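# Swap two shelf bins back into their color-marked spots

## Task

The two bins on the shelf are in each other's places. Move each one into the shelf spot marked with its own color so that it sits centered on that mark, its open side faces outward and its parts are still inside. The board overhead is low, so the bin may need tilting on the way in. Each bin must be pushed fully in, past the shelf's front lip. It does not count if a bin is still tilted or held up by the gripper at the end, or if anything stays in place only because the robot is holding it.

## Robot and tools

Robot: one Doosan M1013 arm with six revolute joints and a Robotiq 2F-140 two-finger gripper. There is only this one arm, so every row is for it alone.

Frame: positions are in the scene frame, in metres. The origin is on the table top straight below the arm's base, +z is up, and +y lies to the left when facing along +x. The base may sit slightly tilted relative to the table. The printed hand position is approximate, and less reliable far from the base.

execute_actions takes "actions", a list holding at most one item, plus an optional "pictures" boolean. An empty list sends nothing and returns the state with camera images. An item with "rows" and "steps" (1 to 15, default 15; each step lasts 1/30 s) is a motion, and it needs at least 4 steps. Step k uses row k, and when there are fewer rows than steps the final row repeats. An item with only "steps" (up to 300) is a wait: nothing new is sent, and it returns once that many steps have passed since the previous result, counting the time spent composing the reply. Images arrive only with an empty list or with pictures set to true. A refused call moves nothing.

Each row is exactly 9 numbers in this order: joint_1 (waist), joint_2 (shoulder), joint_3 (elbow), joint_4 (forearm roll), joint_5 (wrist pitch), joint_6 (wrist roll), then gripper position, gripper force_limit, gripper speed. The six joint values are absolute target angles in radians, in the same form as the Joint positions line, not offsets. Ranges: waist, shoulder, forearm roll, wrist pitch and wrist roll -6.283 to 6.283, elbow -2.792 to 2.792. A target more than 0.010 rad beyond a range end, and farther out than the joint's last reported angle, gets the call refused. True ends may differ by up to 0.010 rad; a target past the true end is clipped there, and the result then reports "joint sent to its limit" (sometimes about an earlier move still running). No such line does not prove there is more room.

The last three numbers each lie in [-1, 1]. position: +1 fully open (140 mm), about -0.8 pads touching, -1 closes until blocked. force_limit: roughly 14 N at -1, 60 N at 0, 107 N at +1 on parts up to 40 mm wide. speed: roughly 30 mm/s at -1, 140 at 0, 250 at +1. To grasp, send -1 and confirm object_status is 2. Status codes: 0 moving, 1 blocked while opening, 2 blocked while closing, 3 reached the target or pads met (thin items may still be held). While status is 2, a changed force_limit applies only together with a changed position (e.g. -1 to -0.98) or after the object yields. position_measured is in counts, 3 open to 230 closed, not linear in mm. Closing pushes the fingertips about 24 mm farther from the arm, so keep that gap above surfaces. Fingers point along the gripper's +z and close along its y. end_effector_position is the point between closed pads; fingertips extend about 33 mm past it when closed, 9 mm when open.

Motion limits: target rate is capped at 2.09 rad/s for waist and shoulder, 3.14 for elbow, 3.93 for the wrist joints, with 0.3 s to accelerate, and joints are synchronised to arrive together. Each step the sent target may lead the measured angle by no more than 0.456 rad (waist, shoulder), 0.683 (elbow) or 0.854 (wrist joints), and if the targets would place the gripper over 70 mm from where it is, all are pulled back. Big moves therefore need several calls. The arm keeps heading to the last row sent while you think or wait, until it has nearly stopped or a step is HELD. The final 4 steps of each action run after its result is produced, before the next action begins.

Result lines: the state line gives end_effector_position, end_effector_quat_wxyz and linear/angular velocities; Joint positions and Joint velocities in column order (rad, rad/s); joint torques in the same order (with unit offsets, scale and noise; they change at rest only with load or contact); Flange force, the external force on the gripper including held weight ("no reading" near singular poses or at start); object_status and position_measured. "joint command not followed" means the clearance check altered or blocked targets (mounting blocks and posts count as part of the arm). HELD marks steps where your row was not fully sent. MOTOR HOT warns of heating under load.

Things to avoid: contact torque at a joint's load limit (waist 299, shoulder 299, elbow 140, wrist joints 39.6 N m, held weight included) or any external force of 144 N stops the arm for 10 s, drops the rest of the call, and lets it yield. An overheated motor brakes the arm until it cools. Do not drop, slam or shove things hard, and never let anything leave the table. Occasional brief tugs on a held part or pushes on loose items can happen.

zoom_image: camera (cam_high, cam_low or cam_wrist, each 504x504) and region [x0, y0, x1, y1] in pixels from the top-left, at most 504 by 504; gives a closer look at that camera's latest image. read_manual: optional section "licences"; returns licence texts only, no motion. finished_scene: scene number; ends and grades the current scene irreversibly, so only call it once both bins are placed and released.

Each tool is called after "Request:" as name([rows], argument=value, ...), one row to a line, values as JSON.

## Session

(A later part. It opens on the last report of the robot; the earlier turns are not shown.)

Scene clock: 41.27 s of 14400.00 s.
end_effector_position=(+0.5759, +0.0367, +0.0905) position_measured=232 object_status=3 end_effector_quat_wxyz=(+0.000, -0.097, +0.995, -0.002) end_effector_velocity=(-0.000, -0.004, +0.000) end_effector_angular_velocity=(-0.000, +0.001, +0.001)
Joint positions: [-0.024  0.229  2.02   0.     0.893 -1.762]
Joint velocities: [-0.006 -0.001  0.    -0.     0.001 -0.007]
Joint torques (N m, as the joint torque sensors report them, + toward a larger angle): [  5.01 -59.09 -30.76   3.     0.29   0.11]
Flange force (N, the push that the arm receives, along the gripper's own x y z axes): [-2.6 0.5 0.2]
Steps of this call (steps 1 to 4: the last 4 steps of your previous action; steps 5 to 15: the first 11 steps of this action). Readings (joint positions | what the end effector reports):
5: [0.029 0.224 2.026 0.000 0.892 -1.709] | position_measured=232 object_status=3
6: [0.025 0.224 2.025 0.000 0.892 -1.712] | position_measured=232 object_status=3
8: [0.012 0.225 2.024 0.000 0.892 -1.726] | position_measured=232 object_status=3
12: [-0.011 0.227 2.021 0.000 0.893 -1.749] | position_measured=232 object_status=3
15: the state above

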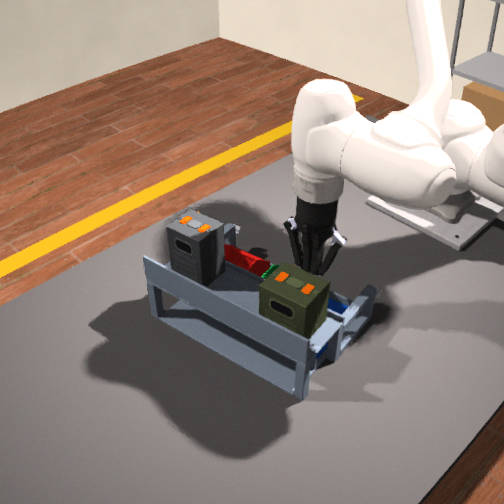

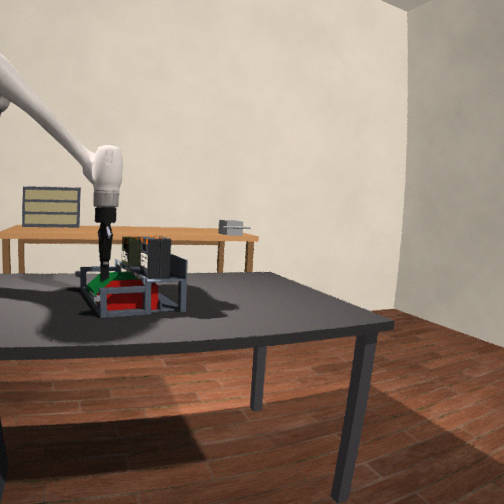

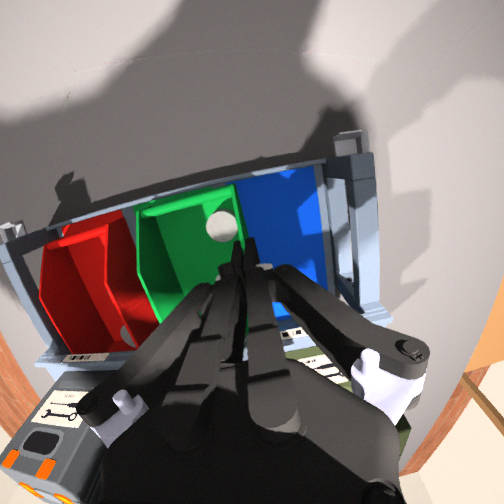

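Request:
execute_actions([
  {"rows":[[-0.0417,0.2306,2.017,0,0.894,-1.7797,-1,0.6,0],[-0.0417,0.2306,2.017,0,0.894,-1.7797,-1,0.6,0],[-0.0417,0.2306,2.017,0,0.894,-1.7797,-1,0.6,0],[-0.054,0.2322,2.0148,0,0.8946,-1.792,-1,0.6,0]],"steps":15},
], pictures=true)

Request:
zoom_image(camera="cam_wrist", region=[40,150,340,300])

Scene clock: 41.77 s of 14400.00 s.
end_effector_position=(+0.5793, +0.0192, +0.0905) position_measured=232 object_status=3 end_effector_quat_wxyz=(+0.000, -0.097, +0.995, -0.002) end_effector_velocity=(-0.000, -0.000, -0.000) end_effector_angular_velocity=(-0.000, +0.001, +0.001)
Joint positions: [-0.054  0.232  2.015  0.     0.895 -1.792]
Joint velocities: [ 0.    -0.     0.001 -0.001 -0.    -0.001]
Joint torques (N m, as the joint torque sensors report them, + toward a larger angle): [ -1.45 -55.77 -31.1    2.55   0.28   0.04]
Flange force (N, the push that the arm receives, along the gripper's own x y z axes): [-2.3 1.7 -1.2]
Steps of this call (steps 1 to 4: the last 4 steps of your previous action; steps 5 to 15: the first 11 steps of this action). Readings (joint positions | what the end effector reports):
5: [-0.024 0.229 2.020 0.000 0.893 -1.762] | position_measured=232 object_status=3
6: [-0.028 0.229 2.019 0.000 0.894 -1.766] | position_measured=232 object_status=3
8: [-0.041 0.231 2.017 0.000 0.894 -1.779] | position_measured=232 object_status=3
12: [-0.054 0.232 2.015 0.000 0.895 -1.792] | position_measured=232 object_status=3
15: the state above

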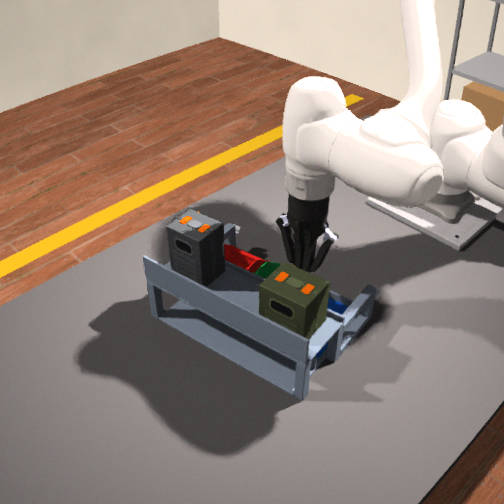

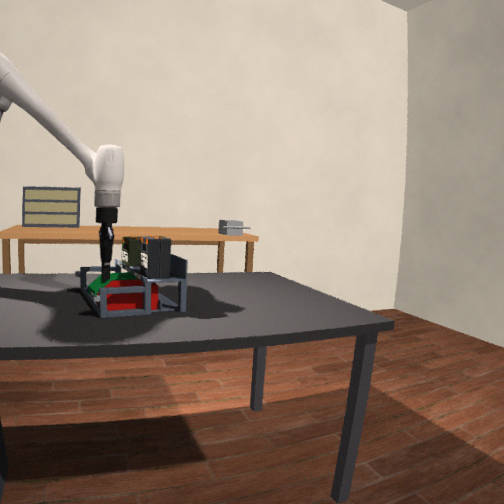

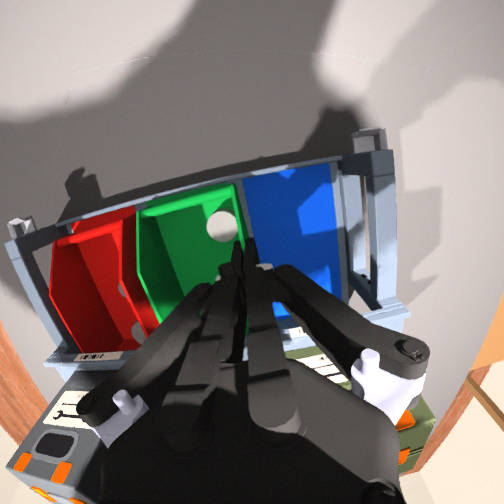

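Region (40, 150, 340, 300) of cam_wrist's 504x504 image, scaled by 1.680, with more detail than that image has.

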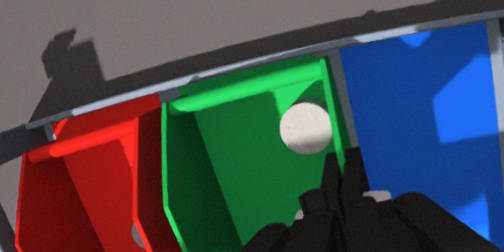

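Edge at 243; finish per plan.

Request:
execute_actions([
  {"rows":[[-0.0635,0.2335,2.0131,0,0.895,-1.8015,-1,0.6,0],[-0.0635,0.2335,2.0131,0,0.895,-1.8015,-1,0.6,0],[-0.0635,0.2335,2.0131,0,0.895,-1.8015,-1,0.6,0],[-0.0635,0.2335,2.0131,0,0.895,-1.8015,-1,0.6,0],[-0.0635,0.2335,2.0131,0,0.895,-1.8015,-1,0.6,0],[-0.0635,0.235,2.0142,0,0.8924,-1.8015,-1,0.6,0]],"steps":14},
], pictures=true)

Request:
execute_actions([
  {"rows":[[-0.0635,0.235,2.0142,0,0.8924,-1.8015,-0.6,0.6,0]],"steps":10},
])

Request:
execute_actions([
  {"rows":[[-0.0635,0.13,1.95,0,1.06,-1.8015,-0.6,0.6,0]],"steps":15},
], pictures=true)

Request:
zoom_image(camera="cam_wrist", region=[40,150,340,340])

Scene clock: 42.30 s of 14400.00 s.
end_effector_position=(+0.5805, +0.0137, +0.0893) position_measured=232 object_status=3 end_effector_quat_wxyz=(+0.000, -0.097, +0.995, -0.002) end_effector_velocity=(-0.001, +0.000, -0.001) end_effector_angular_velocity=(+0.000, +0.000, +0.000)
Joint positions: [-0.063  0.235  2.014  0.     0.893 -1.801]
Joint velocities: [ 0.    -0.     0.003  0.    -0.002 -0.   ]
Joint torques (N m, as the joint torque sensors report them, + toward a larger angle): [ -3.97 -55.37 -31.81   3.11   0.17   0.38]
Flange force (N, the push that the arm receives, along the gripper's own x y z axes): [-0.7 5.8 -1.9]
Steps of this call (steps 1 to 4: the last 4 steps of your previous action; steps 5 to 6: the robot went on to your last target; steps 7 to 16: the first 10 steps of this action). Readings (joint positions | what the end effector reports):
7: [-0.054 0.232 2.015 0.000 0.895 -1.792] | position_measured=232 object_status=3
8: [-0.057 0.233 2.014 0.000 0.895 -1.796] | position_measured=232 object_status=3
10: [-0.063 0.233 2.013 0.000 0.895 -1.801] | position_measured=232 object_status=3
14: [-0.063 0.235 2.014 0.000 0.893 -1.801] | position_measured=232 object_status=3
16: the state above

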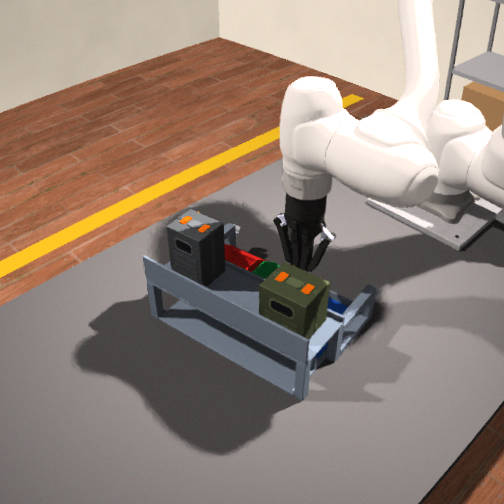

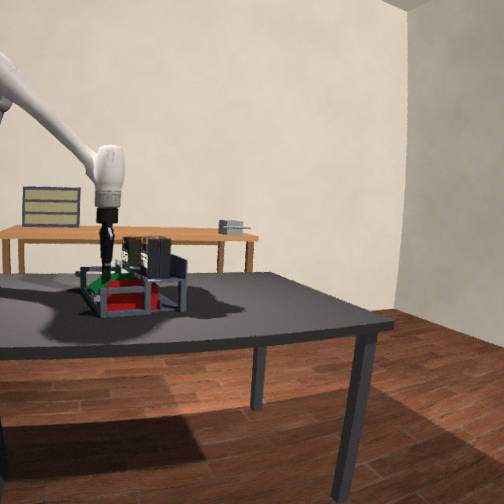

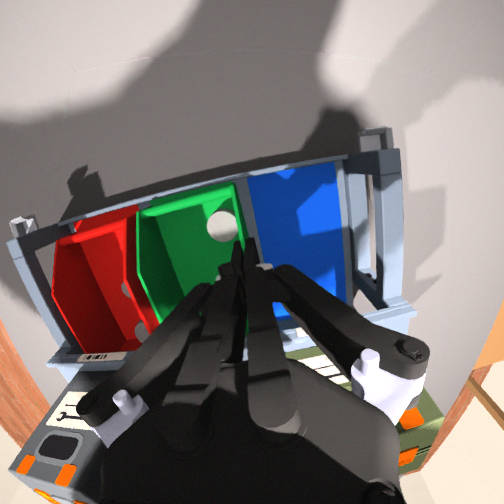

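Scene clock: 42.63 s of 14400.00 s.
end_effector_position=(+0.5804, +0.0137, +0.0892) position_measured=205 object_status=0 end_effector_quat_wxyz=(+0.000, -0.097, +0.995, -0.002) end_effector_velocity=(-0.000, +0.000, -0.000) end_effector_angular_velocity=(+0.000, +0.001, -0.001)
Joint positions: [-0.063  0.235  2.014  0.     0.892 -1.802]
Joint velocities: [ 0.    -0.     0.001  0.     0.     0.001]
Joint torques (N m, as the joint torque sensors report them, + toward a larger angle): [ -2.67 -53.64 -30.82   2.66   0.41   0.14]
Flange force (N, the push that the arm receives, along the gripper's own x y z axes): [0.3 4.2 -3.9]
Steps of this call (steps 1 to 4: the last 4 steps of your previous action; steps 5 to 10: the first 6 steps of this action). Readings (joint positions | what the end effector reports):
5: [-0.063 0.235 2.014 0.000 0.892 -1.801] | position_measured=232 object_status=0
6: [-0.063 0.235 2.014 0.000 0.892 -1.802] | position_measured=232 object_status=0
8: [-0.063 0.235 2.014 0.000 0.892 -1.802] | position_measured=214 object_status=0
10: the state above

Scene clock: 43.13 s of 14400.00 s.
end_effector_position=(+0.5697, +0.0144, +0.1793) position_measured=205 object_status=3 end_effector_quat_wxyz=(+0.001, -0.097, +0.995, -0.002) end_effector_velocity=(-0.002, +0.000, -0.001) end_effector_angular_velocity=(-0.000, +0.005, +0.000)
Joint positions: [-0.064  0.13   1.95  -0.     1.06  -1.802]
Joint velocities: [ 0.     0.001  0.001 -0.     0.003 -0.   ]
Joint torques (N m, as the joint torque sensors report them, + toward a larger angle): [ -3.95 -43.02 -30.53   2.82   0.81   0.04]
Flange force (N, the push that the arm receives, along the gripper's own x y z axes): [-5.0 4.2 -3.8]
Steps of this call (steps 1 to 4: the last 4 steps of your previous action; steps 5 to 15: the first 11 steps of this action). Readings (joint positions | what the end effector reports):
5: [-0.063 0.235 2.014 0.000 0.893 -1.802] | position_measured=205 object_status=0
6: [-0.064 0.232 2.012 -0.000 0.899 -1.802] | position_measured=205 object_status=0
8: [-0.064 0.201 1.993 -0.000 0.948 -1.802] | position_measured=205 object_status=3
12: [-0.064 0.132 1.951 -0.000 1.055 -1.802] | position_measured=205 object_status=3
15: the state above

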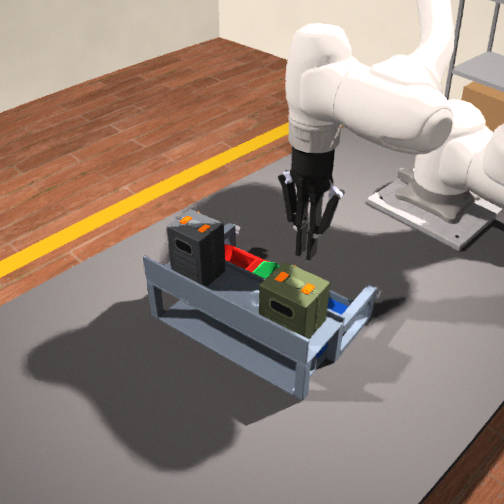

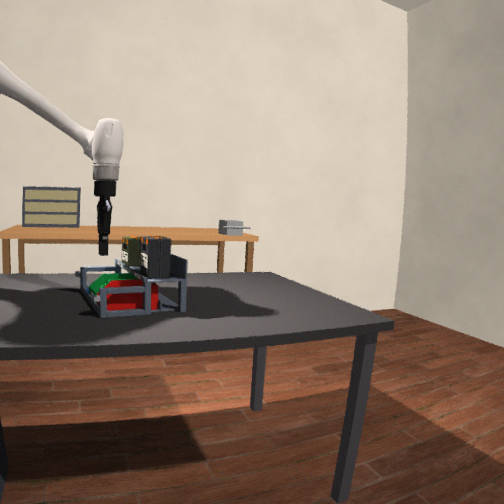

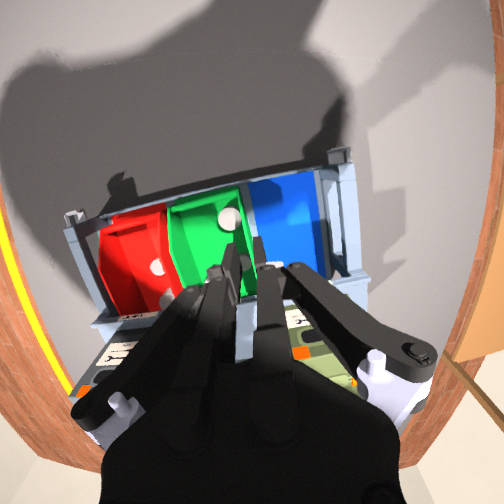

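Region (40, 150, 340, 340) of cam_wrist's 504x504 image, scaled by 1.680, with more detail than that image has; it fills the top 319 rows of this view, and the rest is white.

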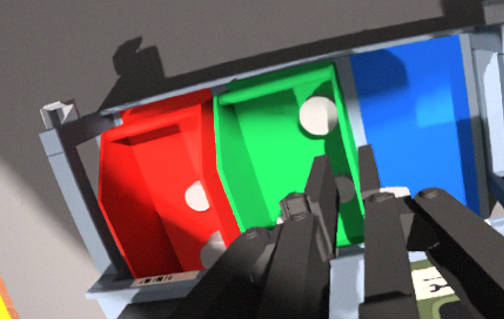

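Request:
zoom_image(camera="cam_low", region=[75,265,195,325])

Request:
zoom_image(camera="cam_wrist", region=[90,180,260,250])

Region (75, 265, 195, 325) of cam_low's 504x504 image, scaled by 4.200, with more detail than that image has.

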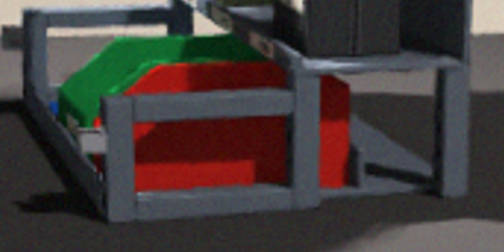

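Region (90, 180, 260, 250) of cam_wrist's 504x504 image, scaled by 2.965, with more detail than that image has; it fills the top 208 rows of this view, and the rest is white.

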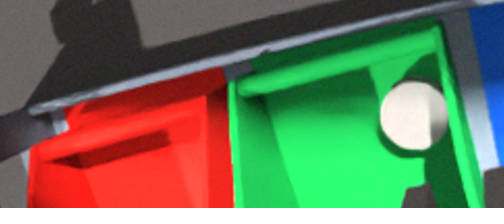

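Request:
execute_actions([
  {"rows":[[-0.0647,0.2294,2.0216,0,0.8906,-1.8027,-0.6,0.6,0]],"steps":15},
])

Request:
execute_actions([
  {"rows":[[-0.0647,0.2294,2.0216,0,0.8906,-1.8027,-1,0.6,0]],"steps":14},
])

Request:
execute_actions([
  {"rows":[[-0.0635,0.234,2.0135,0,0.8941,-1.8015,-1,0.6,0],[-0.0635,0.234,2.0135,0,0.8941,-1.8015,-1,0.6,0],[-0.0635,0.234,2.0135,0,0.8941,-1.8015,-1,0.6,0],[-0.0623,0.2396,2.0061,0,0.8959,-1.8003,-1,0.6,0]],"steps":14},
], pictures=true)

Scene clock: 43.93 s of 14400.00 s.
end_effector_position=(+0.5764, +0.0132, +0.0891) position_measured=205 object_status=3 end_effector_quat_wxyz=(+0.000, -0.097, +0.995, -0.002) end_effector_velocity=(+0.001, -0.000, -0.000) end_effector_angular_velocity=(-0.001, -0.002, +0.000)
Joint positions: [-0.065  0.23   2.021  0.     0.891 -1.803]
Joint velocities: [-0.     0.001  0.    -0.001 -0.003  0.   ]
Joint torques (N m, as the joint torque sensors report them, + toward a larger angle): [ -1.81 -56.5  -31.42   3.06   0.66  -0.04]
Flange force (N, the push that the arm receives, along the gripper's own x y z axes): [-1.3 3.7 -3.8]
Steps of this call (steps 1 to 4: the last 4 steps of your previous action; steps 5 to 13: the robot went on to your last target; steps 14 to 24: the first 11 steps of this action). Readings (joint positions | what the end effector reports):
14: [-0.064 0.130 1.950 -0.000 1.060 -1.802] | position_measured=205 object_status=3
15: [-0.064 0.134 1.952 0.000 1.053 -1.802] | position_measured=205 object_status=3
17: [-0.064 0.164 1.974 0.000 1.001 -1.802] | position_measured=205 object_status=3
21: [-0.065 0.228 2.021 0.000 0.894 -1.803] | position_measured=205 object_status=3
24: the state above

Scene clock: 44.40 s of 14400.00 s.
end_effector_position=(+0.5764, +0.0132, +0.0892) position_measured=232 object_status=0 end_effector_quat_wxyz=(+0.000, -0.097, +0.995, -0.002) end_effector_velocity=(-0.001, +0.000, -0.000) end_effector_angular_velocity=(+0.000, +0.001, -0.001)
Joint positions: [-0.065  0.229  2.022  0.     0.891 -1.803]
Joint velocities: [-0.    -0.     0.001  0.     0.     0.   ]
Joint torques (N m, as the joint torque sensors report them, + toward a larger angle): [ -1.94 -46.98 -26.5    3.75   0.35   0.21]
Flange force (N, the push that the arm receives, along the gripper's own x y z axes): [1.1 2.9 -14.4]
Steps of this call (steps 1 to 4: the last 4 steps of your previous action; steps 5 to 14: the first 10 steps of this action). Readings (joint positions | what the end effector reports):
5: [-0.065 0.230 2.021 0.000 0.891 -1.803] | position_measured=205 object_status=0
6: [-0.065 0.230 2.022 0.000 0.891 -1.803] | position_measured=208 object_status=0
8: [-0.065 0.229 2.022 0.000 0.891 -1.803] | position_measured=223 object_status=0
12: [-0.065 0.229 2.022 0.000 0.891 -1.803] | position_measured=232 object_status=0
14: the state above

Scene clock: 44.87 s of 14400.00 s.
end_effector_position=(+0.5843, +0.0142, +0.0900) position_measured=232 object_status=3 end_effector_quat_wxyz=(+0.000, -0.097, +0.995, -0.002) end_effector_velocity=(-0.000, +0.000, -0.001) end_effector_angular_velocity=(-0.000, +0.001, -0.000)
Joint positions: [-0.062  0.24   2.006 -0.     0.896 -1.8  ]
Joint velocities: [ 0.001  0.001  0.    -0.     0.     0.001]
Joint torques (N m, as the joint torque sensors report them, + toward a larger angle): [ -3.63 -55.2  -32.43   2.73   0.67  -0.2 ]
Flange force (N, the push that the arm receives, along the gripper's own x y z axes): [1.2 6.4 -0.5]
Steps of this call (steps 1 to 4: the last 4 steps of your previous action; steps 5 to 14: the first 10 steps of this action). Readings (joint positions | what the end effector reports):
5: [-0.065 0.229 2.022 0.000 0.891 -1.803] | position_measured=232 object_status=3
6: [-0.064 0.231 2.019 -0.000 0.892 -1.803] | position_measured=232 object_status=3
8: [-0.064 0.234 2.014 -0.000 0.894 -1.802] | position_measured=232 object_status=3
12: [-0.062 0.239 2.006 -0.000 0.896 -1.800] | position_measured=232 object_status=3
14: the state above

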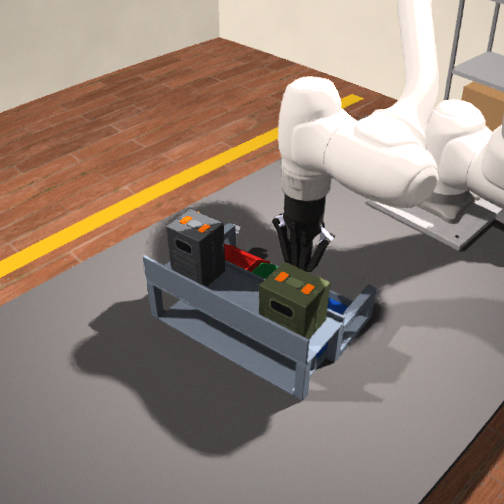

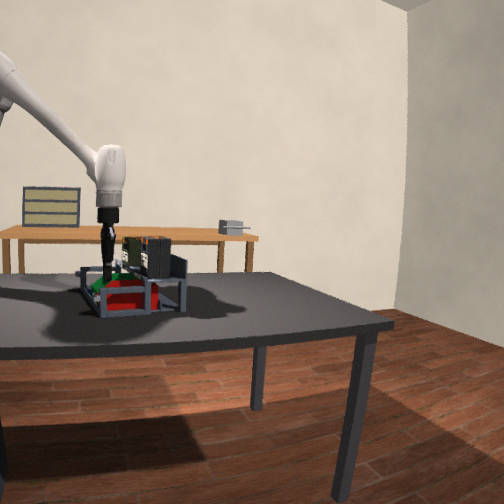

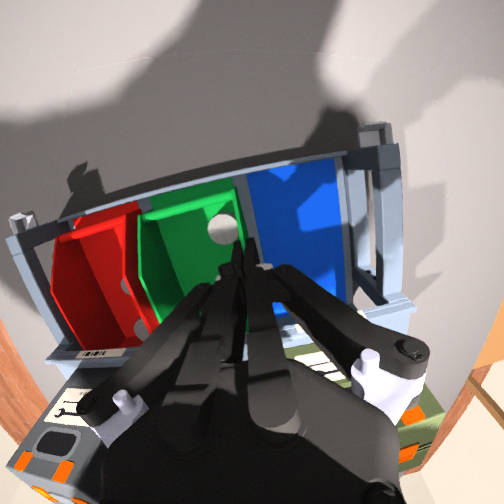

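Gap now matches.

Request:
execute_actions([
  {"rows":[[-0.0623,0.2401,2.0065,0,0.895,-1.8003,-0.6,0.6,0]],"steps":10},
])

Request:
execute_actions([
  {"rows":[[-0.0635,0.13,1.95,0,1.06,-1.8015,-0.6,0.6,0]],"steps":15},
], pictures=true)

Scene clock: 45.27 s of 14400.00 s.
end_effector_position=(+0.5845, +0.0143, +0.0897) position_measured=205 object_status=0 end_effector_quat_wxyz=(+0.000, -0.097, +0.995, -0.002) end_effector_velocity=(-0.003, +0.000, -0.002) end_effector_angular_velocity=(+0.000, +0.004, +0.001)
Joint positions: [-0.062  0.24   2.006 -0.     0.895 -1.8  ]
Joint velocities: [ 0.     0.     0.005  0.    -0.001 -0.001]
Joint torques (N m, as the joint torque sensors report them, + toward a larger angle): [ -1.7  -53.94 -30.69   3.14   0.46   0.  ]
Flange force (N, the push that the arm receives, along the gripper's own x y z axes): [0.6 2.7 -3.7]
Steps of this call (steps 1 to 4: the last 4 steps of your previous action; steps 5 to 6: the robot went on to your last target; steps 7 to 12: the first 6 steps of this action). Readings (joint positions | what the end effector reports):
7: [-0.062 0.240 2.006 -0.000 0.896 -1.800] | position_measured=232 object_status=0
8: [-0.062 0.240 2.006 -0.000 0.896 -1.800] | position_measured=232 object_status=0
10: [-0.062 0.240 2.006 -0.000 0.895 -1.800] | position_measured=214 object_status=0
12: the state above

Scene clock: 45.77 s of 14400.00 s.
end_effector_position=(+0.5697, +0.0144, +0.1793) position_measured=205 object_status=3 end_effector_quat_wxyz=(+0.001, -0.097, +0.995, -0.002) end_effector_velocity=(-0.001, +0.000, -0.000) end_effector_angular_velocity=(+0.000, +0.003, +0.002)
Joint positions: [-0.063  0.13   1.95  -0.     1.06  -1.801]
Joint velocities: [-0.     0.    -0.     0.     0.003 -0.002]
Joint torques (N m, as the joint torque sensors report them, + toward a larger angle): [ -3.15 -45.68 -33.23   3.42   0.82   0.27]
Flange force (N, the push that the arm receives, along the gripper's own x y z axes): [-2.4 4.2 -0.7]
Steps of this call (steps 1 to 4: the last 4 steps of your previous action; steps 5 to 15: the first 11 steps of this action). Readings (joint positions | what the end effector reports):
5: [-0.062 0.240 2.006 -0.000 0.895 -1.800] | position_measured=205 object_status=0
6: [-0.062 0.237 2.005 -0.000 0.901 -1.800] | position_measured=205 object_status=0
8: [-0.062 0.206 1.989 -0.000 0.947 -1.800] | position_measured=205 object_status=3
12: [-0.063 0.133 1.952 -0.000 1.054 -1.801] | position_measured=205 object_status=3
15: the state above

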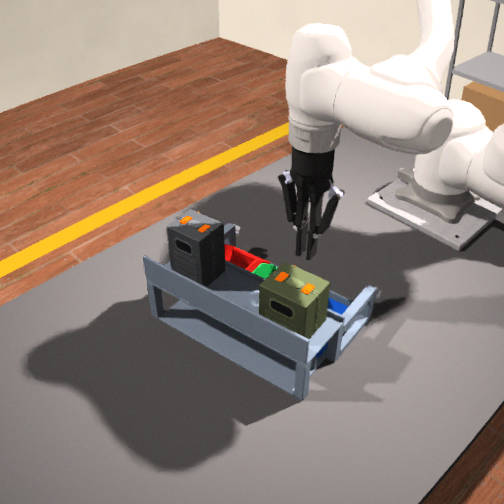

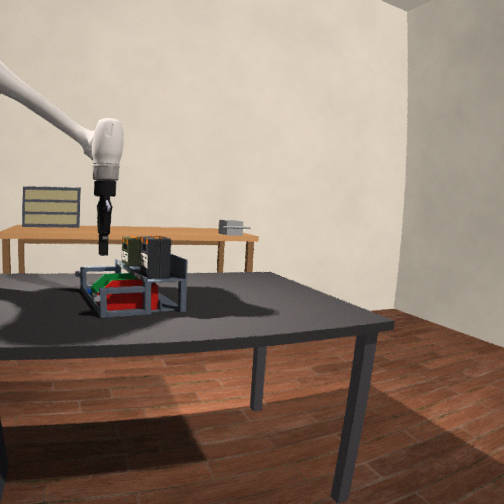

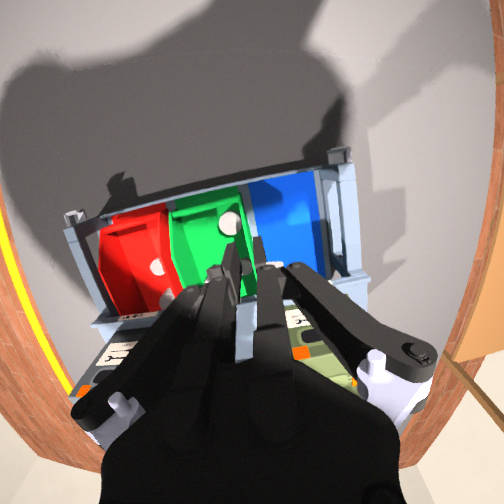

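Request:
finished_scene(scene=2)

The scene is finished: the task was done.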